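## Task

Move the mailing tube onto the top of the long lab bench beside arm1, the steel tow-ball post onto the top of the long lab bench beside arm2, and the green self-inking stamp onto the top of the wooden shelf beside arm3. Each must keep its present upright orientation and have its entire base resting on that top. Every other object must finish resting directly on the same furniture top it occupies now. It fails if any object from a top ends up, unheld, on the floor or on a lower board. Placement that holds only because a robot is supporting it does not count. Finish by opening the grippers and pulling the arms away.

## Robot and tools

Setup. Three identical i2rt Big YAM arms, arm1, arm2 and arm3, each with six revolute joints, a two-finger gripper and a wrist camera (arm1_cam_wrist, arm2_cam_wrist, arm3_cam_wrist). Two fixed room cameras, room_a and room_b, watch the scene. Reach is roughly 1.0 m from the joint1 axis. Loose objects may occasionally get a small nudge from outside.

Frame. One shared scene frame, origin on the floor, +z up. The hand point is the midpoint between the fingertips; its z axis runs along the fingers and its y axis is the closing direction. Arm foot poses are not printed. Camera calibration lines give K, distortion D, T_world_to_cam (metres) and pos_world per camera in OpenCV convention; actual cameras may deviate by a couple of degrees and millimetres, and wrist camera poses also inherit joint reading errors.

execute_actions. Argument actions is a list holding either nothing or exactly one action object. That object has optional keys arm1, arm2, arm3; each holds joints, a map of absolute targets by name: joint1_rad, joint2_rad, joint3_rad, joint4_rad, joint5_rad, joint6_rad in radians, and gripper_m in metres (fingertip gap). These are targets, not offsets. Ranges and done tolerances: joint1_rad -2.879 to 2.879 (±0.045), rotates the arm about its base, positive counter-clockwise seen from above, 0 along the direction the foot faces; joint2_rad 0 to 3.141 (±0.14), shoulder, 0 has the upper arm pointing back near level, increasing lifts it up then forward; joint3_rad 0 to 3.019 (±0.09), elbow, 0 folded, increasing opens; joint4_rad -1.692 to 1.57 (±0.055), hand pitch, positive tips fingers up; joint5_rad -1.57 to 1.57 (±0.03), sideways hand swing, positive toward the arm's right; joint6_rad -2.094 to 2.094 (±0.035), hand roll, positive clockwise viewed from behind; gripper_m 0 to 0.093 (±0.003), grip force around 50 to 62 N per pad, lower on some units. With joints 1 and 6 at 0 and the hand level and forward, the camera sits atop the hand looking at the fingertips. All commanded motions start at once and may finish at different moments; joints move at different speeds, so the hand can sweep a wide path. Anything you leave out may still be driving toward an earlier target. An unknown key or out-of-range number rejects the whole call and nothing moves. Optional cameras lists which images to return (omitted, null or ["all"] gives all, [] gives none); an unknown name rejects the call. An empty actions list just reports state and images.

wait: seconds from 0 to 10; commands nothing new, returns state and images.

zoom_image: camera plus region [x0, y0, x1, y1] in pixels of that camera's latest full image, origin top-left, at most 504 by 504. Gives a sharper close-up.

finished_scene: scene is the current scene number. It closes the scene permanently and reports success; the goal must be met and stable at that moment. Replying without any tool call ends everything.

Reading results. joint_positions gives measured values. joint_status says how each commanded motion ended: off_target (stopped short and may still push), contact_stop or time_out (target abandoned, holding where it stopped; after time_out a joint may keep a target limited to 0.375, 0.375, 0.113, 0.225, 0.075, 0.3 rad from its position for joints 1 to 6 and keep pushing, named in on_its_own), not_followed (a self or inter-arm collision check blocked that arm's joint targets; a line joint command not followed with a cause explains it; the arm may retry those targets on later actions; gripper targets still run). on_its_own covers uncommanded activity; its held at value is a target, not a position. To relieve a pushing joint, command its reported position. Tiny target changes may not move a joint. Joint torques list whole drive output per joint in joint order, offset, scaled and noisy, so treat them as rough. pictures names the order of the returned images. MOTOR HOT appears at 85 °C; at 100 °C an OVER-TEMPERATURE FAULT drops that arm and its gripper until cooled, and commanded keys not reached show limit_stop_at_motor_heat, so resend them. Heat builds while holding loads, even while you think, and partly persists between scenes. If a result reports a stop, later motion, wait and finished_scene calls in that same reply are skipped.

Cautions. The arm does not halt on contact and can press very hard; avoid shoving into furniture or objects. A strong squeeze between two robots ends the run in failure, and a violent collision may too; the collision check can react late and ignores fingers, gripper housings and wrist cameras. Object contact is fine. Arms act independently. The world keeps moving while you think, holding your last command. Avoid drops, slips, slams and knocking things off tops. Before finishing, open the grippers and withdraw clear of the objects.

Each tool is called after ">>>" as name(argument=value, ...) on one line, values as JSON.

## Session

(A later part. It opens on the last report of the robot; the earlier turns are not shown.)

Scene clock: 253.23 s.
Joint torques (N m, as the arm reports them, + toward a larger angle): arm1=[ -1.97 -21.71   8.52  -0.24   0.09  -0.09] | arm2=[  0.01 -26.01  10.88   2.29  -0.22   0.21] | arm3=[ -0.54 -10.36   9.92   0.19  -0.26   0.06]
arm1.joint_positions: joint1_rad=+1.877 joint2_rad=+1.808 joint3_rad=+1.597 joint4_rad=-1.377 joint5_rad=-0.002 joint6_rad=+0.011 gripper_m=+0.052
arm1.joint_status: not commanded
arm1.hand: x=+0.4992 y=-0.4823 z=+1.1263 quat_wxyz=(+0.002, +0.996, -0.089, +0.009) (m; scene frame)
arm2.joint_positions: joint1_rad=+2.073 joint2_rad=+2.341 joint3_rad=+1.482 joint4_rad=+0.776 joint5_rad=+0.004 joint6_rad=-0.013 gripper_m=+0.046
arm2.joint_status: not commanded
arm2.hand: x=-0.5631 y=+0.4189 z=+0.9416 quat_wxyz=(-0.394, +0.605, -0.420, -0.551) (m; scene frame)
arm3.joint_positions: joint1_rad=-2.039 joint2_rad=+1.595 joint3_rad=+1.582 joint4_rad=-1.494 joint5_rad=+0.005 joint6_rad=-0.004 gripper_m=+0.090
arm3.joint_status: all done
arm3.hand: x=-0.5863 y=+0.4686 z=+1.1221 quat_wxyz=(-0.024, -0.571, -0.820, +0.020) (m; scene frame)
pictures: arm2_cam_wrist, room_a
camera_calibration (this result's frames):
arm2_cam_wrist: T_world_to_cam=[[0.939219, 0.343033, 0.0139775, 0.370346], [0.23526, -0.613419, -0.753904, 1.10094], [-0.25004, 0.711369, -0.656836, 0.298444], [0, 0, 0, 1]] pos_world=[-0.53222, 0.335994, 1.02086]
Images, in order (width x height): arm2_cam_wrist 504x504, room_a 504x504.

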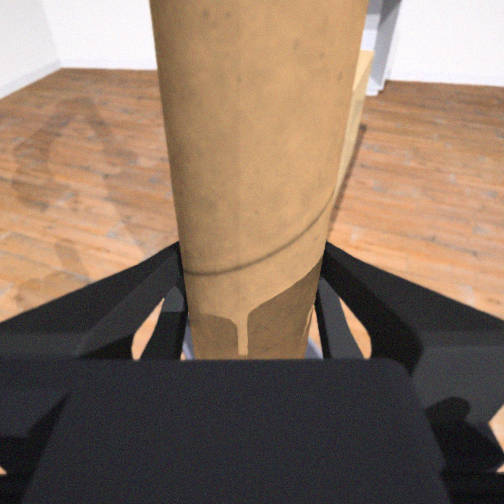

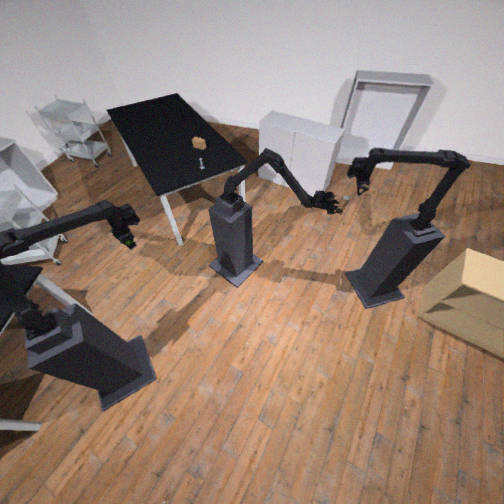

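>>> execute_actions(actions=[{"arm2":{"joints":{"joint2_rad":1.0,"joint3_rad":0.6,"joint4_rad":0.4}}}], cameras=["room_a"])

>>> execute_actions(actions=[{"arm2":{"joints":{"joint1_rad":-1.6}}}], cameras=["room_a"])

>>> execute_actions(actions=[{"arm2":{"joints":{"joint2_rad":2.4,"joint3_rad":1.14,"joint4_rad":1.26}}}], cameras=["room_b","arm2_cam_wrist"])

Scene clock: 274.03 s.
Joint torques (N m, as the arm reports them, + toward a larger angle): arm1=[ -2.   -21.69   8.52  -0.25   0.09  -0.09] | arm2=[-0.35 -7.27 10.44  1.92 -0.22  0.24] | arm3=[ -0.54 -10.55   9.97   0.22  -0.27   0.06]
arm1.joint_positions: joint1_rad=+1.877 joint2_rad=+1.808 joint3_rad=+1.597 joint4_rad=-1.377 joint5_rad=-0.002 joint6_rad=+0.011 gripper_m=+0.052
arm1.joint_status: not commanded
arm1.hand: x=+0.4992 y=-0.4823 z=+1.1263 quat_wxyz=(+0.002, +0.996, -0.089, +0.009) (m; scene frame)
arm2.joint_positions: joint1_rad=+2.073 joint2_rad=+1.009 joint3_rad=+0.596 joint4_rad=+0.404 joint5_rad=+0.004 joint6_rad=-0.013 gripper_m=+0.046
arm2.joint_status: all done
arm2.hand: x=-0.4424 y=+0.0849 z=+1.2278 quat_wxyz=(-0.409, +0.584, -0.406, -0.572) (m; scene frame)
arm3.joint_positions: joint1_rad=-2.039 joint2_rad=+1.595 joint3_rad=+1.582 joint4_rad=-1.494 joint5_rad=+0.005 joint6_rad=-0.004 gripper_m=+0.090
arm3.joint_status: not commanded
arm3.hand: x=-0.5863 y=+0.4686 z=+1.1221 quat_wxyz=(-0.024, -0.571, -0.820, +0.020) (m; scene frame)
pictures: room_a
Images, in order (width x height): room_a 504x504.

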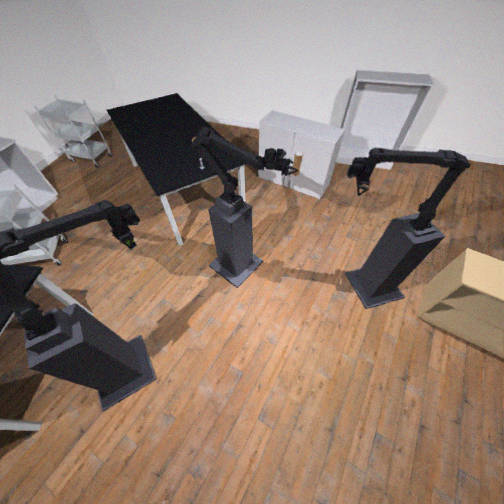

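Scene clock: 276.87 s.
Joint torques (N m, as the arm reports them, + toward a larger angle): arm1=[ -1.99 -21.67   8.52  -0.25   0.09  -0.09] | arm2=[-0.48 -7.33 10.51  1.83 -0.12  0.19] | arm3=[ -0.45 -10.73  10.     0.2   -0.27   0.05]
arm1.joint_positions: joint1_rad=+1.877 joint2_rad=+1.808 joint3_rad=+1.597 joint4_rad=-1.377 joint5_rad=-0.002 joint6_rad=+0.011 gripper_m=+0.052
arm1.joint_status: not commanded
arm1.hand: x=+0.4992 y=-0.4823 z=+1.1263 quat_wxyz=(+0.002, +0.996, -0.089, +0.009) (m; scene frame)
arm2.joint_positions: joint1_rad=-1.596 joint2_rad=+1.009 joint3_rad=+0.596 joint4_rad=+0.404 joint5_rad=+0.001 joint6_rad=-0.013 gripper_m=+0.046
arm2.joint_status: all done
arm2.hand: x=-0.3679 y=-0.8262 z=+1.2290 quat_wxyz=(-0.447, -0.543, -0.458, +0.543) (m; scene frame)
arm3.joint_positions: joint1_rad=-2.039 joint2_rad=+1.595 joint3_rad=+1.582 joint4_rad=-1.494 joint5_rad=+0.005 joint6_rad=-0.004 gripper_m=+0.090
arm3.joint_status: not commanded
arm3.hand: x=-0.5863 y=+0.4686 z=+1.1221 quat_wxyz=(-0.024, -0.571, -0.820, +0.020) (m; scene frame)
pictures: room_a
Images, in order (width x height): room_a 504x504.

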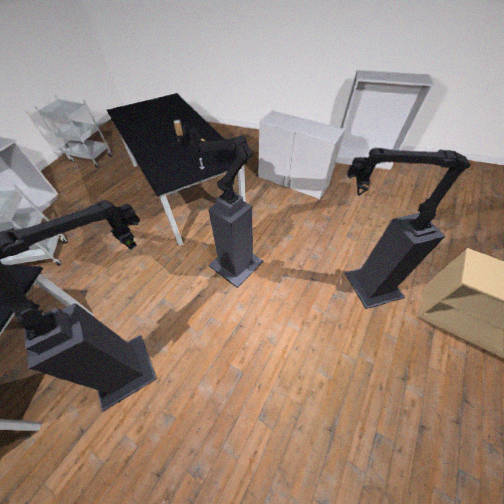

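Scene clock: 278.73 s.
Joint torques (N m, as the arm reports them, + toward a larger angle): arm1=[ -1.99 -21.66   8.53  -0.24   0.09  -0.09] | arm2=[ -0.27 -21.74   5.75   3.23  -0.05   0.21] | arm3=[ -0.62 -10.65   9.95   0.25  -0.27   0.05]
arm1.joint_positions: joint1_rad=+1.877 joint2_rad=+1.808 joint3_rad=+1.597 joint4_rad=-1.377 joint5_rad=-0.002 joint6_rad=+0.011 gripper_m=+0.052
arm1.joint_status: not commanded
arm1.hand: x=+0.4992 y=-0.4823 z=+1.1263 quat_wxyz=(+0.002, +0.996, -0.089, +0.009) (m; scene frame)
arm2.joint_positions: joint1_rad=-1.596 joint2_rad=+2.410 joint3_rad=+1.124 joint4_rad=+1.239 joint5_rad=+0.001 joint6_rad=-0.013 gripper_m=+0.046
arm2.joint_status: all done
arm2.hand: x=-0.4086 y=-1.0517 z=+0.8527 quat_wxyz=(-0.439, -0.553, -0.466, +0.533) (m; scene frame)
arm3.joint_positions: joint1_rad=-2.039 joint2_rad=+1.595 joint3_rad=+1.582 joint4_rad=-1.494 joint5_rad=+0.005 joint6_rad=-0.004 gripper_m=+0.090
arm3.joint_status: not commanded
arm3.hand: x=-0.5863 y=+0.4686 z=+1.1221 quat_wxyz=(-0.024, -0.571, -0.820, +0.020) (m; scene frame)
pictures: arm2_cam_wrist, room_b
camera_calibration (this result's frames):
arm2_cam_wrist: T_world_to_cam=[[-0.984632, 0.174205, 0.0123417, -0.231345], [0.0998687, 0.619627, -0.778517, 1.35785], [-0.143269, -0.76532, -0.627502, -0.209575], [0, 0, 0, 1]] pos_world=[-0.393421, -0.961451, 0.928454]
Images, in order (width x height): arm2_cam_wrist 504x504, room_b 504x504.

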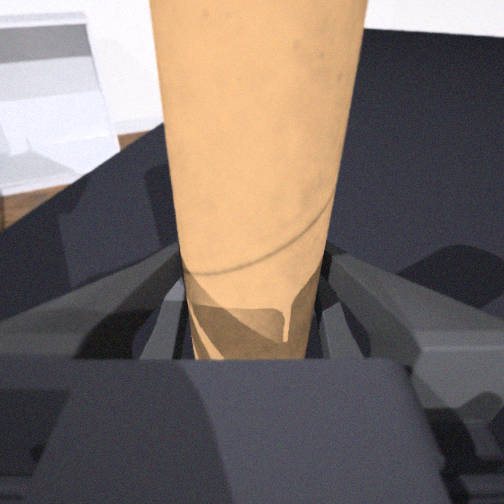

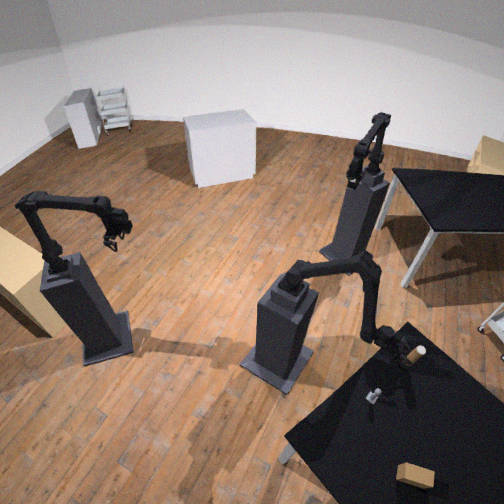

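>>> execute_actions(actions=[{"arm2":{"joints":{"joint1_rad":-1.7,"joint2_rad":2.47,"joint4_rad":1.3}}}], cameras=["room_b","arm2_cam_wrist"])

Scene clock: 285.87 s.
Joint torques (N m, as the arm reports them, + toward a larger angle): arm1=[ -1.99 -21.66   8.52  -0.23   0.09  -0.09] | arm2=[  1.02 -19.85   5.38   3.    -0.1    0.18] | arm3=[ -0.51 -10.4    9.99   0.25  -0.28   0.04]
arm1.joint_positions: joint1_rad=+1.877 joint2_rad=+1.808 joint3_rad=+1.597 joint4_rad=-1.377 joint5_rad=-0.002 joint6_rad=+0.011 gripper_m=+0.052
arm1.joint_status: not commanded
arm1.hand: x=+0.4992 y=-0.4823 z=+1.1263 quat_wxyz=(+0.002, +0.996, -0.089, +0.009) (m; scene frame)
arm2.joint_positions: joint1_rad=-1.711 joint2_rad=+2.464 joint3_rad=+1.124 joint4_rad=+1.281 joint5_rad=+0.001 joint6_rad=-0.013 gripper_m=+0.046
arm2.joint_status: all done
arm2.hand: x=-0.4838 y=-1.0235 z=+0.8264 quat_wxyz=(-0.405, -0.582, -0.436, +0.554) (m; scene frame)
arm3.joint_positions: joint1_rad=-2.039 joint2_rad=+1.595 joint3_rad=+1.582 joint4_rad=-1.494 joint5_rad=+0.005 joint6_rad=-0.004 gripper_m=+0.090
arm3.joint_status: not commanded
arm3.hand: x=-0.5863 y=+0.4686 z=+1.1221 quat_wxyz=(-0.024, -0.571, -0.820, +0.020) (m; scene frame)
pictures: arm2_cam_wrist, room_b
camera_calibration (this result's frames):
arm2_cam_wrist: T_world_to_cam=[[-0.958348, 0.285345, 0.0121672, -0.183369], [0.172822, 0.613296, -0.770714, 1.34986], [-0.227382, -0.736509, -0.637065, -0.218566], [0, 0, 0, 1]] pos_world=[-0.458715, -0.936518, 0.903349]
Images, in order (width x height): arm2_cam_wrist 504x504, room_b 504x504.

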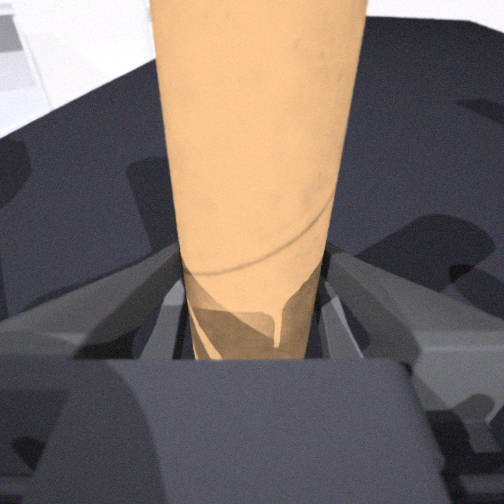

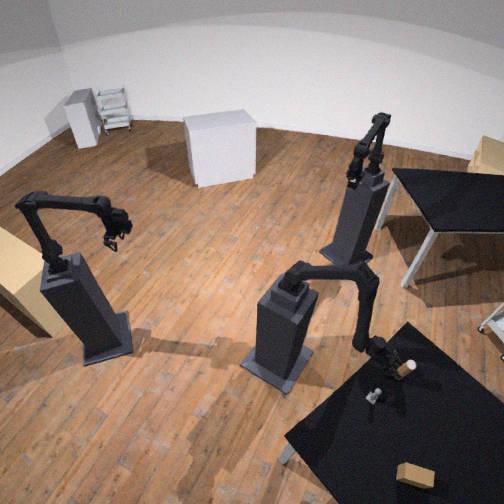

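>>> execute_actions(actions=[{"arm2":{"joints":{"joint2_rad":2.5,"joint4_rad":1.32}}}], cameras=["room_b"])

Scene clock: 289.80 s.
Joint torques (N m, as the arm reports them, + toward a larger angle): arm1=[ -1.97 -21.7    8.53  -0.26   0.09  -0.09] | arm2=[  0.66 -18.85   5.08   3.19  -0.08   0.24] | arm3=[ -0.55 -10.65   9.96   0.25  -0.27   0.04]
arm1.joint_positions: joint1_rad=+1.877 joint2_rad=+1.808 joint3_rad=+1.597 joint4_rad=-1.377 joint5_rad=-0.002 joint6_rad=+0.011 gripper_m=+0.052
arm1.joint_status: not commanded
arm1.hand: x=+0.4992 y=-0.4823 z=+1.1263 quat_wxyz=(+0.002, +0.996, -0.089, +0.009) (m; scene frame)
arm2.joint_positions: joint1_rad=-1.711 joint2_rad=+2.486 joint3_rad=+1.124 joint4_rad=+1.299 joint5_rad=+0.001 joint6_rad=-0.013 gripper_m=+0.046
arm2.joint_status: all done
arm2.hand: x=-0.4826 y=-1.0194 z=+0.8160 quat_wxyz=(-0.404, -0.583, -0.437, +0.553) (m; scene frame)
arm3.joint_positions: joint1_rad=-2.039 joint2_rad=+1.595 joint3_rad=+1.582 joint4_rad=-1.494 joint5_rad=+0.005 joint6_rad=-0.004 gripper_m=+0.090
arm3.joint_status: not commanded
arm3.hand: x=-0.5863 y=+0.4686 z=+1.1221 quat_wxyz=(-0.024, -0.571, -0.820, +0.020) (m; scene frame)
pictures: room_b
Images, in order (width x height): room_b 504x504.

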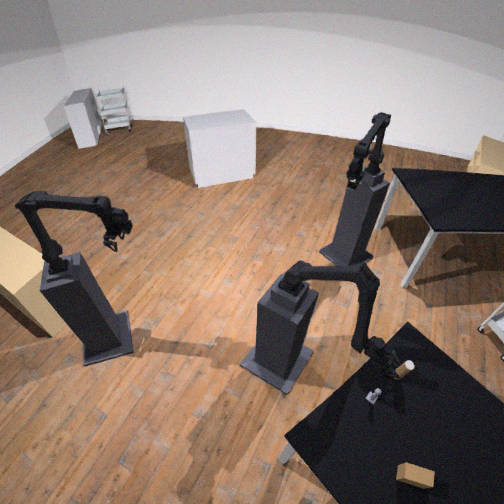

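>>> execute_actions(actions=[{"arm2":{"joints":{"gripper_m":0.09}}}], cameras=[])

>>> execute_actions(actions=[{"arm2":{"joints":{"joint2_rad":1.0,"joint3_rad":0.6,"joint4_rad":0.4}}}], cameras=["room_b"])

>>> execute_actions(actions=[{"arm2":{"joints":{"joint1_rad":0.0}}}], cameras=[])

>>> execute_actions(actions=[{"arm2":{"joints":{"joint2_rad":1.81,"joint3_rad":1.02,"joint4_rad":0.79}}}], cameras=["room_a","arm2_cam_wrist"])

Scene clock: 310.90 s.
Joint torques (N m, as the arm reports them, + toward a larger angle): arm1=[ -1.98 -21.69   8.52  -0.25   0.09  -0.09] | arm2=[  1.49 -18.98   5.21   3.01  -0.05   0.16] | arm3=[ -0.51 -10.64  10.     0.23  -0.26   0.04]
arm1.joint_positions: joint1_rad=+1.877 joint2_rad=+1.808 joint3_rad=+1.597 joint4_rad=-1.377 joint5_rad=-0.002 joint6_rad=+0.011 gripper_m=+0.052
arm1.joint_status: not commanded
arm1.hand: x=+0.4992 y=-0.4823 z=+1.1263 quat_wxyz=(+0.002, +0.996, -0.089, +0.009) (m; scene frame)
arm2.joint_positions: joint1_rad=-1.711 joint2_rad=+2.486 joint3_rad=+1.124 joint4_rad=+1.300 joint5_rad=+0.001 joint6_rad=-0.013 gripper_m=+0.090
arm2.joint_status: all done
arm2.hand: x=-0.4826 y=-1.0194 z=+0.8163 quat_wxyz=(-0.405, -0.583, -0.437, +0.553) (m; scene frame)
arm3.joint_positions: joint1_rad=-2.039 joint2_rad=+1.595 joint3_rad=+1.582 joint4_rad=-1.494 joint5_rad=+0.005 joint6_rad=-0.004 gripper_m=+0.090
arm3.joint_status: not commanded
arm3.hand: x=-0.5863 y=+0.4686 z=+1.1221 quat_wxyz=(-0.024, -0.571, -0.820, +0.020) (m; scene frame)
pictures: none
No camera images: the call's "cameras" was empty. Leave "cameras" out to get every camera's image.

Scene clock: 312.83 s.
Joint torques (N m, as the arm reports them, + toward a larger angle): arm1=[ -1.94 -21.68   8.51  -0.26   0.09  -0.1 ] | arm2=[ 1.24 -6.48 10.57  1.85 -0.1   0.18] | arm3=[ -0.65 -10.6   10.01   0.22  -0.27   0.05]
arm1.joint_positions: joint1_rad=+1.877 joint2_rad=+1.808 joint3_rad=+1.597 joint4_rad=-1.377 joint5_rad=-0.002 joint6_rad=+0.011 gripper_m=+0.052
arm1.joint_status: not commanded
arm1.hand: x=+0.4992 y=-0.4823 z=+1.1263 quat_wxyz=(+0.002, +0.996, -0.089, +0.009) (m; scene frame)
arm2.joint_positions: joint1_rad=-1.711 joint2_rad=+1.004 joint3_rad=+0.597 joint4_rad=+0.405 joint5_rad=+0.001 joint6_rad=-0.013 gripper_m=+0.090
arm2.joint_status: all done
arm2.hand: x=-0.4203 y=-0.8127 z=+1.2328 quat_wxyz=(-0.418, -0.566, -0.424, +0.571) (m; scene frame)
arm3.joint_positions: joint1_rad=-2.039 joint2_rad=+1.595 joint3_rad=+1.582 joint4_rad=-1.494 joint5_rad=+0.005 joint6_rad=-0.004 gripper_m=+0.090
arm3.joint_status: not commanded
arm3.hand: x=-0.5863 y=+0.4686 z=+1.1221 quat_wxyz=(-0.024, -0.571, -0.820, +0.020) (m; scene frame)
pictures: room_b
Images, in order (width x height): room_b 504x504.

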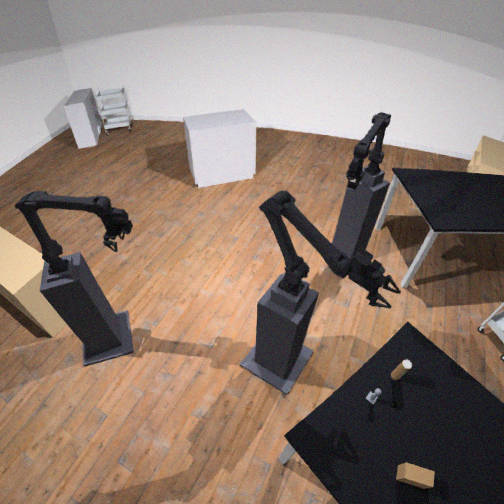

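Scene clock: 314.67 s.
Joint torques (N m, as the arm reports them, + toward a larger angle): arm1=[ -1.99 -21.68   8.52  -0.27   0.09  -0.09] | arm2=[ 0.75 -6.57 10.42  1.79 -0.06  0.23] | arm3=[ -0.66 -10.52   9.89   0.22  -0.28   0.06]
arm1.joint_positions: joint1_rad=+1.877 joint2_rad=+1.808 joint3_rad=+1.597 joint4_rad=-1.377 joint5_rad=-0.002 joint6_rad=+0.011 gripper_m=+0.052
arm1.joint_status: not commanded
arm1.hand: x=+0.4992 y=-0.4823 z=+1.1263 quat_wxyz=(+0.002, +0.996, -0.089, +0.009) (m; scene frame)
arm2.joint_positions: joint1_rad=-0.004 joint2_rad=+1.004 joint3_rad=+0.597 joint4_rad=+0.405 joint5_rad=+0.000 joint6_rad=-0.013 gripper_m=+0.090
arm2.joint_status: all done
arm2.hand: x=+0.1843 y=-0.4360 z=+1.2329 quat_wxyz=(-0.704, -0.051, -0.705, +0.061) (m; scene frame)
arm3.joint_positions: joint1_rad=-2.039 joint2_rad=+1.595 joint3_rad=+1.582 joint4_rad=-1.494 joint5_rad=+0.005 joint6_rad=-0.004 gripper_m=+0.090
arm3.joint_status: not commanded
arm3.hand: x=-0.5863 y=+0.4686 z=+1.1221 quat_wxyz=(-0.024, -0.571, -0.820, +0.020) (m; scene frame)
pictures: none
No camera images: the call's "cameras" was empty. Leave "cameras" out to get every camera's image.

Scene clock: 316.27 s.
Joint torques (N m, as the arm reports them, + toward a larger angle): arm1=[ -2.01 -21.68   8.53  -0.25   0.09  -0.1 ] | arm2=[  0.45 -18.65  10.22   2.72  -0.07   0.2 ] | arm3=[ -0.6  -10.6   10.02   0.22  -0.25   0.04]
arm1.joint_positions: joint1_rad=+1.877 joint2_rad=+1.808 joint3_rad=+1.597 joint4_rad=-1.377 joint5_rad=-0.002 joint6_rad=+0.011 gripper_m=+0.052
arm1.joint_status: not commanded
arm1.hand: x=+0.4992 y=-0.4823 z=+1.1263 quat_wxyz=(+0.002, +0.996, -0.089, +0.009) (m; scene frame)
arm2.joint_positions: joint1_rad=-0.004 joint2_rad=+1.832 joint3_rad=+0.994 joint4_rad=+0.776 joint5_rad=+0.000 joint6_rad=-0.013 gripper_m=+0.090
arm2.joint_status: all done
arm2.hand: x=+0.3955 y=-0.4700 z=+1.0780 quat_wxyz=(-0.683, -0.053, -0.726, +0.059) (m; scene frame)
arm3.joint_positions: joint1_rad=-2.039 joint2_rad=+1.595 joint3_rad=+1.582 joint4_rad=-1.494 joint5_rad=+0.005 joint6_rad=-0.004 gripper_m=+0.090
arm3.joint_status: not commanded
arm3.hand: x=-0.5863 y=+0.4686 z=+1.1221 quat_wxyz=(-0.024, -0.571, -0.820, +0.020) (m; scene frame)
pictures: arm2_cam_wrist, room_a
camera_calibration (this result's frames):
arm2_cam_wrist: T_world_to_cam=[[-0.152443, -0.988207, 0.0143879, -0.421393], [-0.632919, 0.0864339, -0.769378, 1.12194], [0.759061, -0.126393, -0.638632, 0.447658], [0, 0, 0, 1]] pos_world=[0.306059, -0.456817, 1.15515]
Images, in order (width x height): arm2_cam_wrist 504x504, room_a 504x504.

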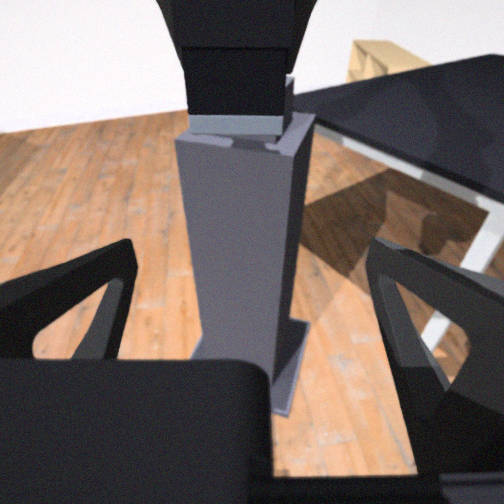

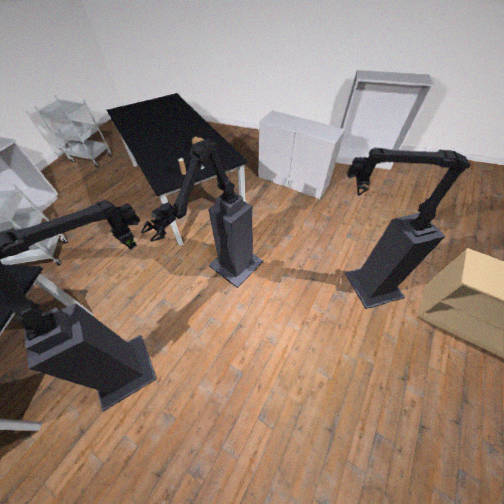

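>>> execute_actions(actions=[{"arm2":{"joints":{"joint2_rad":1.95,"joint3_rad":1.35,"joint4_rad":0.61}}}], cameras=["room_a","arm2_cam_wrist"])

Scene clock: 329.43 s.
Joint torques (N m, as the arm reports them, + toward a larger angle): arm1=[ -2.   -21.08   8.55  -0.2    0.09  -0.09] | arm2=[  0.5  -21.26  13.16   2.02  -0.11   0.21] | arm3=[ -0.63 -10.44   9.94   0.24  -0.26   0.05]
arm1.joint_positions: joint1_rad=+1.877 joint2_rad=+1.805 joint3_rad=+1.597 joint4_rad=-1.378 joint5_rad=-0.002 joint6_rad=+0.010 gripper_m=+0.052
arm1.joint_status: not commanded
arm1.hand: x=+0.4996 y=-0.4824 z=+1.1277 quat_wxyz=(+0.002, +0.996, -0.089, +0.009) (m; scene frame)
arm2.joint_positions: joint1_rad=-0.004 joint2_rad=+1.956 joint3_rad=+1.302 joint4_rad=+0.613 joint5_rad=+0.000 joint6_rad=-0.012 gripper_m=+0.090
arm2.joint_status: all done
arm2.hand: x=+0.4839 y=-0.4842 z=+1.1112 quat_wxyz=(-0.690, -0.053, -0.719, +0.060) (m; scene frame)
arm3.joint_positions: joint1_rad=-2.039 joint2_rad=+1.595 joint3_rad=+1.582 joint4_rad=-1.494 joint5_rad=+0.005 joint6_rad=-0.004 gripper_m=+0.090
arm3.joint_status: not commanded
arm3.hand: x=-0.5863 y=+0.4686 z=+1.1221 quat_wxyz=(-0.024, -0.571, -0.820, +0.020) (m; scene frame)
pictures: arm2_cam_wrist, room_a
camera_calibration (this result's frames):
arm2_cam_wrist: T_world_to_cam=[[-0.152722, -0.988168, 0.014123, -0.421924], [-0.61768, 0.0842881, -0.781899, 1.21015], [0.771458, -0.128137, -0.623245, 0.375925], [0, 0, 0, 1]] pos_world=[0.393035, -0.470763, 1.18646]
Images, in order (width x height): arm2_cam_wrist 504x504, room_a 504x504.

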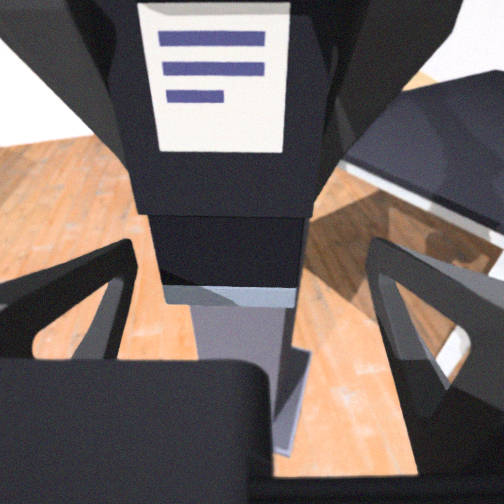

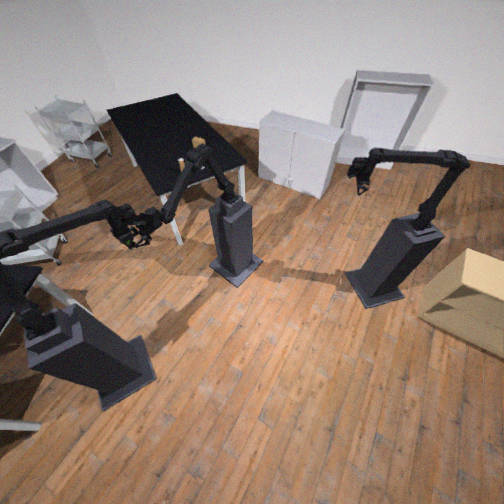

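>>> execute_actions(actions=[{"arm2":{"joints":{"gripper_m":0.0}}}], cameras=["arm2_cam_wrist","arm1_cam_wrist"])

Scene clock: 336.87 s.
Joint torques (N m, as the arm reports them, + toward a larger angle): arm1=[ -2.13 -21.4    8.53  -0.19   0.23  -0.04] | arm2=[  0.04 -21.12  13.18   2.04   0.04   0.19] | arm3=[ -0.67 -10.54   9.95   0.23  -0.27   0.05]
arm1.joint_positions: joint1_rad=+1.880 joint2_rad=+1.805 joint3_rad=+1.597 joint4_rad=-1.379 joint5_rad=-0.006 joint6_rad=+0.004 gripper_m=+0.052
arm1.joint_status: not commanded
arm1.hand: x=+0.4993 y=-0.4844 z=+1.1278 quat_wxyz=(+0.004, +0.996, -0.085, +0.009) (m; scene frame)
arm2.joint_positions: joint1_rad=+0.002 joint2_rad=+1.956 joint3_rad=+1.302 joint4_rad=+0.613 joint5_rad=-0.004 joint6_rad=-0.009 gripper_m=+0.048
arm2.joint_status: gripper_m off_target (ended at +0.048, target +0.000)
arm2.hand: x=+0.4847 y=-0.4791 z=+1.1110 quat_wxyz=(-0.690, -0.050, -0.720, +0.055) (m; scene frame)
arm3.joint_positions: joint1_rad=-2.039 joint2_rad=+1.595 joint3_rad=+1.582 joint4_rad=-1.494 joint5_rad=+0.005 joint6_rad=-0.004 gripper_m=+0.090
arm3.joint_status: not commanded
arm3.hand: x=-0.5863 y=+0.4686 z=+1.1221 quat_wxyz=(-0.024, -0.571, -0.820, +0.020) (m; scene frame)
pictures: arm1_cam_wrist, arm2_cam_wrist
camera_calibration (this result's frames):
arm1_cam_wrist: T_world_to_cam=[[0.163756, 0.986495, 0.00330813, 0.39164], [0.789704, -0.133097, 0.598876, -1.13313], [0.591229, -0.095457, -0.800835, 0.683098], [0, 0, 0, 1]] pos_world=[0.42684, -0.471962, 1.22436]
arm2_cam_wrist: T_world_to_cam=[[-0.143053, -0.989659, 0.0105229, -0.418162], [-0.618653, 0.0811157, -0.781466, 1.20853], [0.772531, -0.118301, -0.623859, 0.38072], [0, 0, 0, 1]] pos_world=[0.393721, -0.466829, 1.18634]
Images, in order (width x height): arm1_cam_wrist 504x504, arm2_cam_wrist 504x504.

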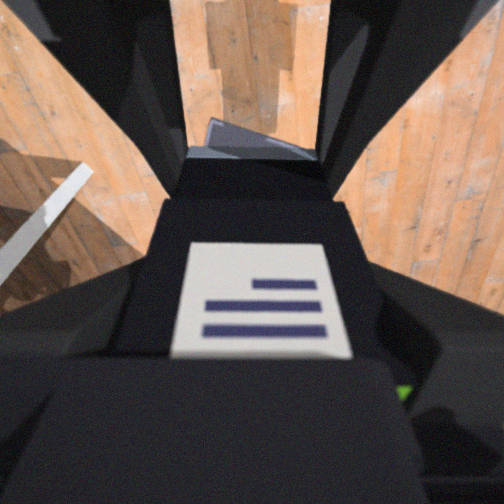

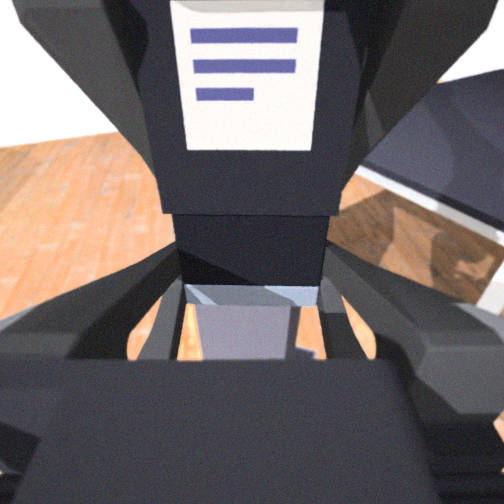

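Release arm1 and raise it.

>>> execute_actions(actions=[{"arm1":{"joints":{"gripper_m":0.09}}}], cameras=[])

>>> execute_actions(actions=[{"arm1":{"joints":{"joint2_rad":1.55,"joint3_rad":1.62,"joint4_rad":-1.6}}}], cameras=["arm2_cam_wrist","room_a"])

>>> execute_actions(actions=[{"arm2":{"joints":{"joint2_rad":1.0,"joint3_rad":0.6,"joint4_rad":0.4}}}], cameras=[])

>>> execute_actions(actions=[{"arm2":{"joints":{"joint1_rad":2.07}}}], cameras=[])

>>> execute_actions(actions=[{"arm2":{"joints":{"joint2_rad":2.0,"joint3_rad":1.36,"joint4_rad":0.64}}}], cameras=["arm2_cam_wrist","room_a"])

Scene clock: 350.73 s.
Joint torques (N m, as the arm reports them, + toward a larger angle): arm1=[ -2.34 -20.47   8.48  -0.19   0.11  -0.03] | arm2=[ -0.49 -20.83  13.05   2.03   0.06   0.17] | arm3=[ -0.59 -10.59  10.04   0.24  -0.27   0.05]
arm1.joint_positions: joint1_rad=+1.878 joint2_rad=+1.805 joint3_rad=+1.597 joint4_rad=-1.379 joint5_rad=-0.003 joint6_rad=+0.004 gripper_m=+0.090
arm1.joint_status: all done
arm1.hand: x=+0.4996 y=-0.4830 z=+1.1277 quat_wxyz=(+0.003, +0.996, -0.086, +0.009) (m; scene frame)
arm2.joint_positions: joint1_rad=+0.002 joint2_rad=+1.956 joint3_rad=+1.302 joint4_rad=+0.611 joint5_rad=-0.003 joint6_rad=-0.009 gripper_m=+0.048
arm2.joint_status: not commanded
arm2.hand: x=+0.4847 y=-0.4791 z=+1.1107 quat_wxyz=(-0.690, -0.051, -0.720, +0.055) (m; scene frame)
arm3.joint_positions: joint1_rad=-2.039 joint2_rad=+1.595 joint3_rad=+1.582 joint4_rad=-1.494 joint5_rad=+0.005 joint6_rad=-0.004 gripper_m=+0.090
arm3.joint_status: not commanded
arm3.hand: x=-0.5863 y=+0.4686 z=+1.1221 quat_wxyz=(-0.024, -0.571, -0.820, +0.020) (m; scene frame)
pictures: none
No camera images: the call's "cameras" was empty. Leave "cameras" out to get every camera's image.

Scene clock: 352.03 s.
Joint torques (N m, as the arm reports them, + toward a larger angle): arm1=[ -2.02 -16.82   8.81  -0.07   0.11  -0.03] | arm2=[ -0.45 -21.38  13.05   1.92   0.07   0.14] | arm3=[ -0.55 -10.5    9.99   0.21  -0.26   0.06]
arm1.joint_positions: joint1_rad=+1.878 joint2_rad=+1.547 joint3_rad=+1.597 joint4_rad=-1.590 joint5_rad=-0.003 joint6_rad=+0.004 gripper_m=+0.090
arm1.joint_status: all done
arm1.hand: x=+0.5740 y=-0.4954 z=+1.2536 quat_wxyz=(+0.001, +0.996, -0.086, -0.014) (m; scene frame)
arm2.joint_positions: joint1_rad=+0.002 joint2_rad=+1.956 joint3_rad=+1.302 joint4_rad=+0.611 joint5_rad=-0.003 joint6_rad=-0.009 gripper_m=+0.048
arm2.joint_status: not commanded
arm2.hand: x=+0.4847 y=-0.4791 z=+1.1107 quat_wxyz=(-0.690, -0.051, -0.720, +0.055) (m; scene frame)
arm3.joint_positions: joint1_rad=-2.039 joint2_rad=+1.595 joint3_rad=+1.582 joint4_rad=-1.494 joint5_rad=+0.005 joint6_rad=-0.004 gripper_m=+0.090
arm3.joint_status: not commanded
arm3.hand: x=-0.5863 y=+0.4686 z=+1.1221 quat_wxyz=(-0.024, -0.571, -0.820, +0.020) (m; scene frame)
pictures: arm2_cam_wrist, room_a
camera_calibration (this result's frames):
arm2_cam_wrist: T_world_to_cam=[[-0.14342, -0.989606, 0.0105278, -0.418027], [-0.619507, 0.0814767, -0.780752, 1.20809], [0.771779, -0.118497, -0.624753, 0.381817], [0, 0, 0, 1]] pos_world=[0.393789, -0.46687, 1.18616]
Images, in order (width x height): arm2_cam_wrist 504x504, room_a 504x504.

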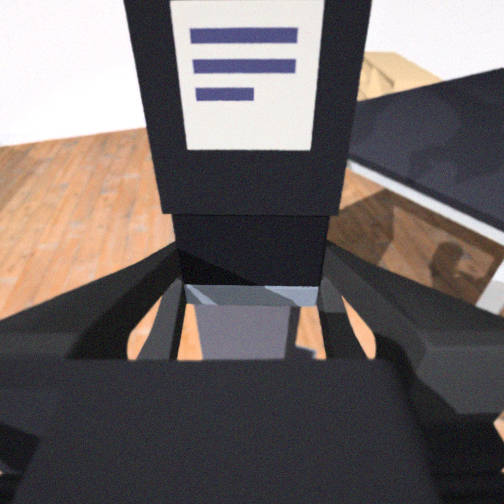

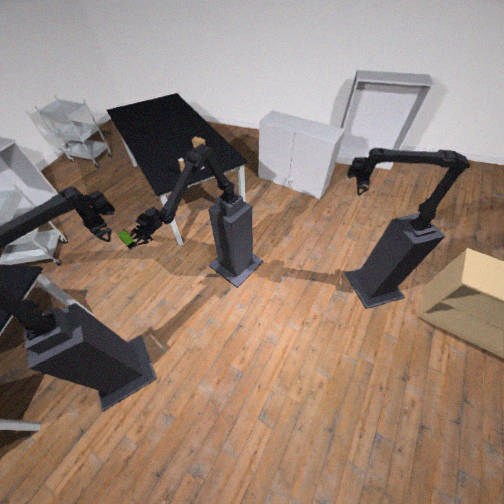

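Scene clock: 353.47 s.
Joint torques (N m, as the arm reports them, + toward a larger angle): arm1=[ -2.08 -16.8    8.8   -0.06   0.11  -0.03] | arm2=[ 0.41 -8.01 10.73  2.23  0.09  0.16] | arm3=[ -0.48 -10.82   9.98   0.24  -0.28   0.06]
arm1.joint_positions: joint1_rad=+1.878 joint2_rad=+1.547 joint3_rad=+1.597 joint4_rad=-1.590 joint5_rad=-0.003 joint6_rad=+0.004 gripper_m=+0.090
arm1.joint_status: not commanded
arm1.hand: x=+0.5740 y=-0.4954 z=+1.2536 quat_wxyz=(+0.001, +0.996, -0.086, -0.014) (m; scene frame)
arm2.joint_positions: joint1_rad=+0.002 joint2_rad=+1.016 joint3_rad=+0.593 joint4_rad=+0.399 joint5_rad=-0.003 joint6_rad=-0.009 gripper_m=+0.048
arm2.joint_status: all done
arm2.hand: x=+0.1866 y=-0.4330 z=+1.2232 quat_wxyz=(-0.697, -0.050, -0.713, +0.056) (m; scene frame)
arm3.joint_positions: joint1_rad=-2.039 joint2_rad=+1.595 joint3_rad=+1.582 joint4_rad=-1.494 joint5_rad=+0.005 joint6_rad=-0.004 gripper_m=+0.090
arm3.joint_status: not commanded
arm3.hand: x=-0.5863 y=+0.4686 z=+1.1221 quat_wxyz=(-0.024, -0.571, -0.820, +0.020) (m; scene frame)
pictures: none
No camera images: the call's "cameras" was empty. Leave "cameras" out to get every camera's image.

Scene clock: 355.50 s.
Joint torques (N m, as the arm reports them, + toward a larger angle): arm1=[ -2.04 -16.79   8.8   -0.08   0.1   -0.03] | arm2=[ 1.06 -7.84 10.7   2.02 -0.06  0.15] | arm3=[ -0.58 -10.53  10.02   0.25  -0.27   0.05]
arm1.joint_positions: joint1_rad=+1.878 joint2_rad=+1.547 joint3_rad=+1.597 joint4_rad=-1.590 joint5_rad=-0.003 joint6_rad=+0.004 gripper_m=+0.090
arm1.joint_status: not commanded
arm1.hand: x=+0.5740 y=-0.4954 z=+1.2536 quat_wxyz=(+0.001, +0.996, -0.086, -0.014) (m; scene frame)
arm2.joint_positions: joint1_rad=+2.067 joint2_rad=+1.016 joint3_rad=+0.593 joint4_rad=+0.399 joint5_rad=+0.000 joint6_rad=-0.009 gripper_m=+0.048
arm2.joint_status: all done
arm2.hand: x=-0.4405 y=+0.0867 z=+1.2220 quat_wxyz=(-0.405, +0.587, -0.410, -0.568) (m; scene frame)
arm3.joint_positions: joint1_rad=-2.039 joint2_rad=+1.595 joint3_rad=+1.582 joint4_rad=-1.494 joint5_rad=+0.005 joint6_rad=-0.004 gripper_m=+0.090
arm3.joint_status: not commanded
arm3.hand: x=-0.5863 y=+0.4686 z=+1.1221 quat_wxyz=(-0.024, -0.571, -0.820, +0.020) (m; scene frame)
pictures: none
No camera images: the call's "cameras" was empty. Leave "cameras" out to get every camera's image.

Scene clock: 357.23 s.
Joint torques (N m, as the arm reports them, + toward a larger angle): arm1=[ -2.08 -16.87   8.79  -0.06   0.1   -0.03] | arm2=[  1.2  -23.76  13.28   2.55  -0.02   0.15] | arm3=[ -0.41 -10.55  10.04   0.78  -0.24   0.06]
arm1.joint_positions: joint1_rad=+1.878 joint2_rad=+1.547 joint3_rad=+1.597 joint4_rad=-1.590 joint5_rad=-0.003 joint6_rad=+0.004 gripper_m=+0.090
arm1.joint_status: not commanded
arm1.hand: x=+0.5740 y=-0.4954 z=+1.2536 quat_wxyz=(+0.001, +0.996, -0.086, -0.014) (m; scene frame)
arm2.joint_positions: joint1_rad=+2.067 joint2_rad=+2.028 joint3_rad=+1.304 joint4_rad=+0.632 joint5_rad=+0.000 joint6_rad=-0.008 gripper_m=+0.048
arm2.joint_status: all done
arm2.hand: x=-0.5429 y=+0.3756 z=+1.0611 quat_wxyz=(-0.391, +0.606, -0.424, -0.548) (m; scene frame)
arm3.joint_positions: joint1_rad=-2.039 joint2_rad=+1.595 joint3_rad=+1.582 joint4_rad=-1.508 joint5_rad=+0.004 joint6_rad=-0.004 gripper_m=+0.090
arm3.joint_status: not commanded
arm3.hand: x=-0.5874 y=+0.4719 z=+1.1218 quat_wxyz=(-0.018, -0.571, -0.820, +0.016) (m; scene frame)
pictures: arm2_cam_wrist, room_a
camera_calibration (this result's frames):
arm2_cam_wrist: T_world_to_cam=[[0.94015, 0.340632, 0.00939203, 0.370797], [0.232711, -0.621662, -0.747919, 1.15505], [-0.248927, 0.705341, -0.663724, 0.423028], [0, 0, 0, 1]] pos_world=[-0.512094, 0.293366, 1.14118]
Images, in order (width x height): arm2_cam_wrist 504x504, room_a 504x504.

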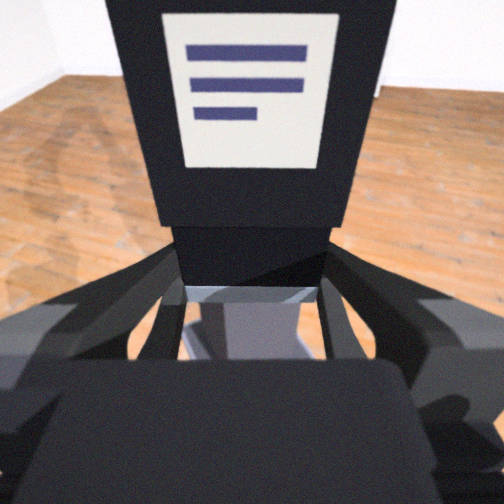

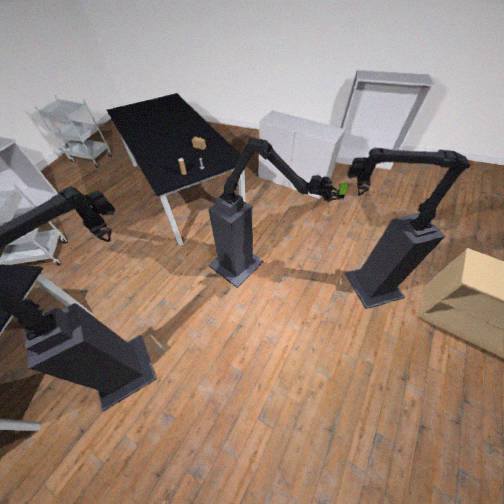

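>>> execute_actions(actions=[{"arm3":{"joints":{"joint2_rad":1.5,"joint3_rad":1.66,"joint4_rad":-1.68}}}], cameras=["arm3_cam_wrist","room_a"])

Scene clock: 371.93 s.
Joint torques (N m, as the arm reports them, + toward a larger angle): arm1=[ -2.03 -16.81   8.78  -0.08   0.11  -0.03] | arm2=[  0.87 -23.68  13.34   2.59  -0.01   0.13] | arm3=[-0.66 -9.71 11.03  0.01 -0.24  0.06]
arm1.joint_positions: joint1_rad=+1.878 joint2_rad=+1.547 joint3_rad=+1.597 joint4_rad=-1.590 joint5_rad=-0.003 joint6_rad=+0.004 gripper_m=+0.090
arm1.joint_status: not commanded
arm1.hand: x=+0.5740 y=-0.4954 z=+1.2536 quat_wxyz=(+0.001, +0.996, -0.086, -0.014) (m; scene frame)
arm2.joint_positions: joint1_rad=+2.067 joint2_rad=+2.028 joint3_rad=+1.304 joint4_rad=+0.632 joint5_rad=+0.000 joint6_rad=-0.008 gripper_m=+0.048
arm2.joint_status: not commanded
arm2.hand: x=-0.5429 y=+0.3756 z=+1.0611 quat_wxyz=(-0.391, +0.606, -0.424, -0.548) (m; scene frame)
arm3.joint_positions: joint1_rad=-2.039 joint2_rad=+1.503 joint3_rad=+1.604 joint4_rad=-1.671 joint5_rad=+0.004 joint6_rad=-0.004 gripper_m=+0.090
arm3.joint_status: all done
arm3.hand: x=-0.6042 y=+0.5180 z=+1.1708 quat_wxyz=(+0.002, -0.572, -0.821, +0.002) (m; scene frame)
pictures: arm3_cam_wrist, room_a
camera_calibration (this result's frames):
arm3_cam_wrist: T_world_to_cam=[[-0.937836, -0.347074, -0.00199199, -0.385179], [-0.281729, 0.75789, 0.588415, -1.2471], [-0.202714, 0.552397, -0.808557, 0.660924], [0, 0, 0, 1]] pos_world=[-0.578602, 0.446388, 1.26744]
Images, in order (width x height): arm3_cam_wrist 504x504, room_a 504x504.

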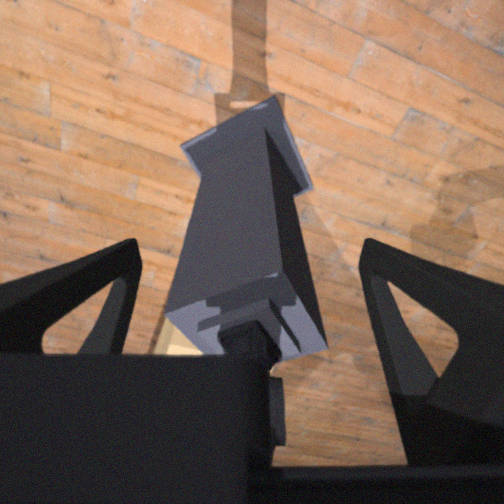

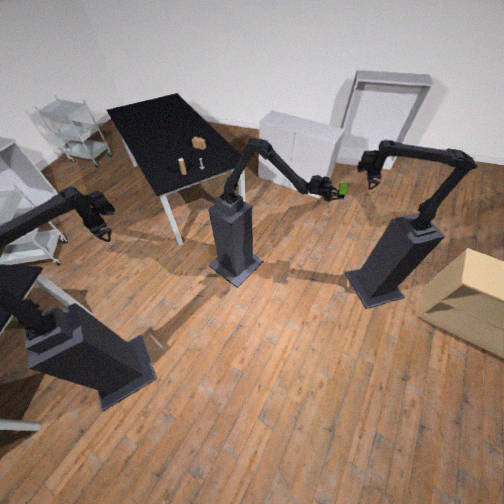

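>>> execute_actions(actions=[{"arm2":{"joints":{"joint1_rad":2.075,"joint2_rad":2.335,"joint3_rad":1.5,"joint4_rad":0.785}}}], cameras=[])

>>> execute_actions(actions=[{"arm3":{"joints":{"joint2_rad":1.72,"joint3_rad":1.7,"joint4_rad":-1.55}}}], cameras=["arm3_cam_wrist","room_a"])

Scene clock: 384.20 s.
Joint torques (N m, as the arm reports them, + toward a larger angle): arm1=[ -2.04 -16.82   8.79  -0.08   0.1   -0.03] | arm2=[  0.54 -27.42   9.79   2.66  -0.04   0.15] | arm3=[-0.61 -9.84 11.03  0.01 -0.24  0.06]
arm1.joint_positions: joint1_rad=+1.878 joint2_rad=+1.547 joint3_rad=+1.597 joint4_rad=-1.590 joint5_rad=-0.003 joint6_rad=+0.004 gripper_m=+0.090
arm1.joint_status: not commanded
arm1.hand: x=+0.5740 y=-0.4954 z=+1.2536 quat_wxyz=(+0.001, +0.996, -0.086, -0.014) (m; scene frame)
arm2.joint_positions: joint1_rad=+2.067 joint2_rad=+2.373 joint3_rad=+1.474 joint4_rad=+0.773 joint5_rad=+0.000 joint6_rad=-0.008 gripper_m=+0.048
arm2.joint_status: all done
arm2.hand: x=-0.5567 y=+0.4149 z=+0.9109 quat_wxyz=(-0.383, +0.615, -0.430, -0.538) (m; scene frame)
arm3.joint_positions: joint1_rad=-2.039 joint2_rad=+1.503 joint3_rad=+1.604 joint4_rad=-1.671 joint5_rad=+0.004 joint6_rad=-0.004 gripper_m=+0.090
arm3.joint_status: not commanded
arm3.hand: x=-0.6042 y=+0.5180 z=+1.1708 quat_wxyz=(+0.002, -0.572, -0.821, +0.002) (m; scene frame)
pictures: none
No camera images: the call's "cameras" was empty. Leave "cameras" out to get every camera's image.

Scene clock: 385.33 s.
Joint torques (N m, as the arm reports them, + toward a larger angle): arm1=[ -2.06 -16.87   8.81  -0.09   0.1   -0.03] | arm2=[  1.29 -27.38   9.73   2.47  -0.09   0.12] | arm3=[ -0.38 -14.74   9.81   0.49  -0.25   0.04]
arm1.joint_positions: joint1_rad=+1.878 joint2_rad=+1.547 joint3_rad=+1.597 joint4_rad=-1.590 joint5_rad=-0.003 joint6_rad=+0.004 gripper_m=+0.090
arm1.joint_status: not commanded
arm1.hand: x=+0.5740 y=-0.4954 z=+1.2536 quat_wxyz=(+0.001, +0.996, -0.086, -0.014) (m; scene frame)
arm2.joint_positions: joint1_rad=+2.067 joint2_rad=+2.373 joint3_rad=+1.474 joint4_rad=+0.773 joint5_rad=+0.000 joint6_rad=-0.008 gripper_m=+0.048
arm2.joint_status: not commanded
arm2.hand: x=-0.5567 y=+0.4149 z=+0.9109 quat_wxyz=(-0.383, +0.615, -0.430, -0.538) (m; scene frame)
arm3.joint_positions: joint1_rad=-2.039 joint2_rad=+1.746 joint3_rad=+1.661 joint4_rad=-1.557 joint5_rad=+0.004 joint6_rad=-0.004 gripper_m=+0.090
arm3.joint_status: all done
arm3.hand: x=-0.5791 y=+0.4489 z=+1.0789 quat_wxyz=(+0.032, -0.571, -0.820, -0.019) (m; scene frame)
pictures: arm3_cam_wrist, room_a
camera_calibration (this result's frames):
arm3_cam_wrist: T_world_to_cam=[[-0.937911, -0.346868, -0.00227445, -0.385577], [-0.266493, 0.716354, 0.644839, -1.167], [-0.222045, 0.605408, -0.764315, 0.547136], [0, 0, 0, 1]] pos_world=[-0.551145, 0.371, 1.16983]
Images, in order (width x height): arm3_cam_wrist 504x504, room_a 504x504.

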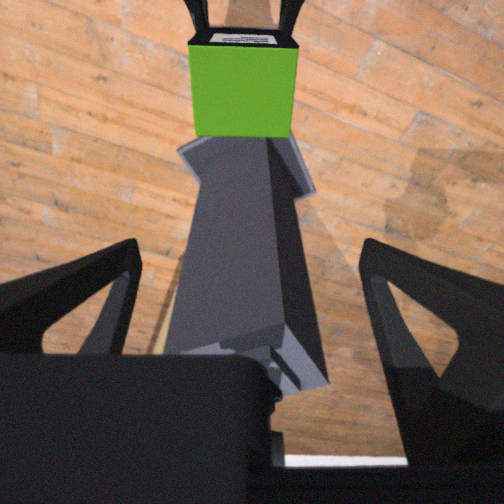

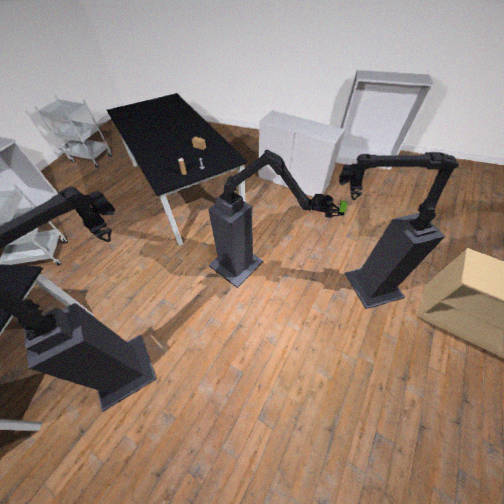

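>>> execute_actions(actions=[{"arm3":{"joints":{"joint2_rad":1.79,"joint3_rad":1.72,"joint4_rad":-1.46}}}], cameras=["arm3_cam_wrist"])

Scene clock: 395.50 s.
Joint torques (N m, as the arm reports them, + toward a larger angle): arm1=[ -2.08 -16.82   8.79  -0.07   0.11  -0.03] | arm2=[  0.48 -27.72   9.6    2.65  -0.07   0.15] | arm3=[ -0.59 -12.66  11.11   0.79  -0.25   0.05]
arm1.joint_positions: joint1_rad=+1.878 joint2_rad=+1.547 joint3_rad=+1.597 joint4_rad=-1.590 joint5_rad=-0.003 joint6_rad=+0.004 gripper_m=+0.090
arm1.joint_status: not commanded
arm1.hand: x=+0.5740 y=-0.4954 z=+1.2536 quat_wxyz=(+0.001, +0.996, -0.086, -0.014) (m; scene frame)
arm2.joint_positions: joint1_rad=+2.067 joint2_rad=+2.373 joint3_rad=+1.474 joint4_rad=+0.773 joint5_rad=+0.000 joint6_rad=-0.008 gripper_m=+0.048
arm2.joint_status: not commanded
arm2.hand: x=-0.5567 y=+0.4149 z=+0.9109 quat_wxyz=(-0.383, +0.615, -0.430, -0.538) (m; scene frame)
arm3.joint_positions: joint1_rad=-2.039 joint2_rad=+1.785 joint3_rad=+1.661 joint4_rad=-1.471 joint5_rad=+0.004 joint6_rad=-0.004 gripper_m=+0.090
arm3.joint_status: all done
arm3.hand: x=-0.5709 y=+0.4264 z=+1.0578 quat_wxyz=(+0.013, -0.571, -0.821, -0.006) (m; scene frame)
pictures: arm3_cam_wrist
camera_calibration (this result's frames):
arm3_cam_wrist: T_world_to_cam=[[-0.937861, -0.347005, -0.00209143, -0.385842], [-0.276619, 0.74396, 0.60828, -1.11398], [-0.20952, 0.571061, -0.793719, 0.599417], [0, 0, 0, 1]] pos_world=[-0.544424, 0.352562, 1.15257]
Images, in order (width x height): arm3_cam_wrist 504x504.

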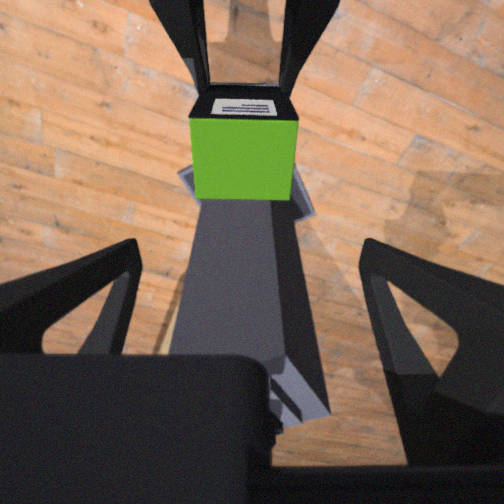

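Descend ~0.1.

>>> execute_actions(actions=[{"arm3":{"joints":{"joint2_rad":1.93,"joint3_rad":1.6,"joint4_rad":-1.28}}}], cameras=["arm3_cam_wrist","arm2_cam_wrist"])

Scene clock: 401.03 s.
Joint torques (N m, as the arm reports them, + toward a larger angle): arm1=[ -2.08 -16.87   8.77  -0.07   0.11  -0.03] | arm2=[  1.29 -27.42  10.41   2.92  -0.04   0.15] | arm3=[ -0.64 -14.83   6.97   0.61  -0.23   0.04]
arm1.joint_positions: joint1_rad=+1.878 joint2_rad=+1.547 joint3_rad=+1.597 joint4_rad=-1.590 joint5_rad=-0.003 joint6_rad=+0.004 gripper_m=+0.090
arm1.joint_status: not commanded
arm1.hand: x=+0.5740 y=-0.4954 z=+1.2536 quat_wxyz=(+0.001, +0.996, -0.086, -0.014) (m; scene frame)
arm2.joint_positions: joint1_rad=+2.067 joint2_rad=+2.375 joint3_rad=+1.466 joint4_rad=+0.767 joint5_rad=+0.000 joint6_rad=-0.008 gripper_m=+0.048
arm2.joint_status: not commanded
arm2.hand: x=-0.5557 y=+0.4120 z=+0.9040 quat_wxyz=(-0.380, +0.619, -0.433, -0.533) (m; scene frame)
arm3.joint_positions: joint1_rad=-2.039 joint2_rad=+1.935 joint3_rad=+1.599 joint4_rad=-1.289 joint5_rad=+0.004 joint6_rad=-0.003 gripper_m=+0.090
arm3.joint_status: all done
arm3.hand: x=-0.5621 y=+0.4023 z=+0.9537 quat_wxyz=(+0.024, -0.572, -0.820, -0.014) (m; scene frame)
pictures: arm2_cam_wrist, arm3_cam_wrist
camera_calibration (this result's frames):
arm2_cam_wrist: T_world_to_cam=[[0.940003, 0.341047, 0.00903847, 0.372002], [0.244997, -0.656355, -0.713565, 1.05323], [-0.237427, 0.672967, -0.700531, 0.342902], [0, 0, 0, 1]] pos_world=[-0.526306, 0.33366, 0.988399]
arm3_cam_wrist: T_world_to_cam=[[-0.938163, -0.346185, -0.00254479, -0.38626], [-0.269981, 0.727008, 0.631324, -1.04172], [-0.216705, 0.592972, -0.775515, 0.502101], [0, 0, 0, 1]] pos_world=[-0.53481, 0.325886, 1.04606]
Images, in order (width x height): arm2_cam_wrist 504x504, arm3_cam_wrist 504x504.

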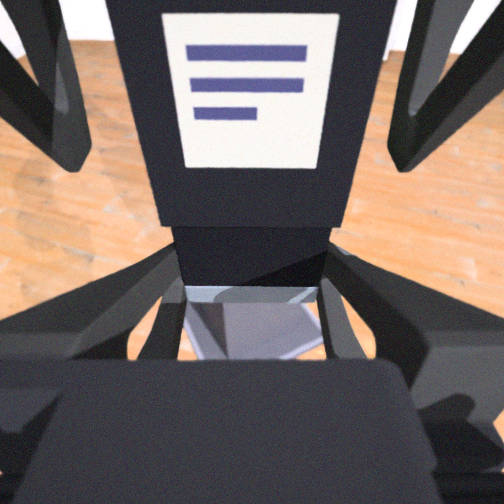

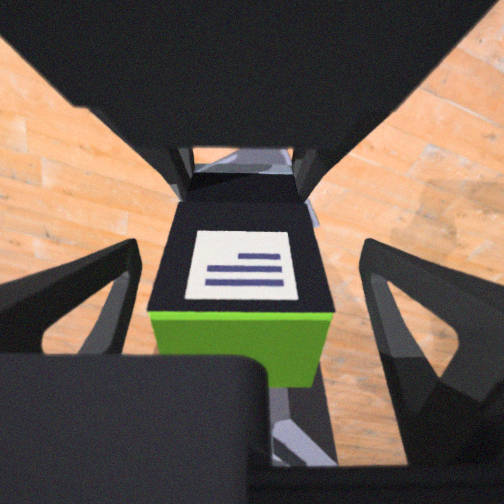

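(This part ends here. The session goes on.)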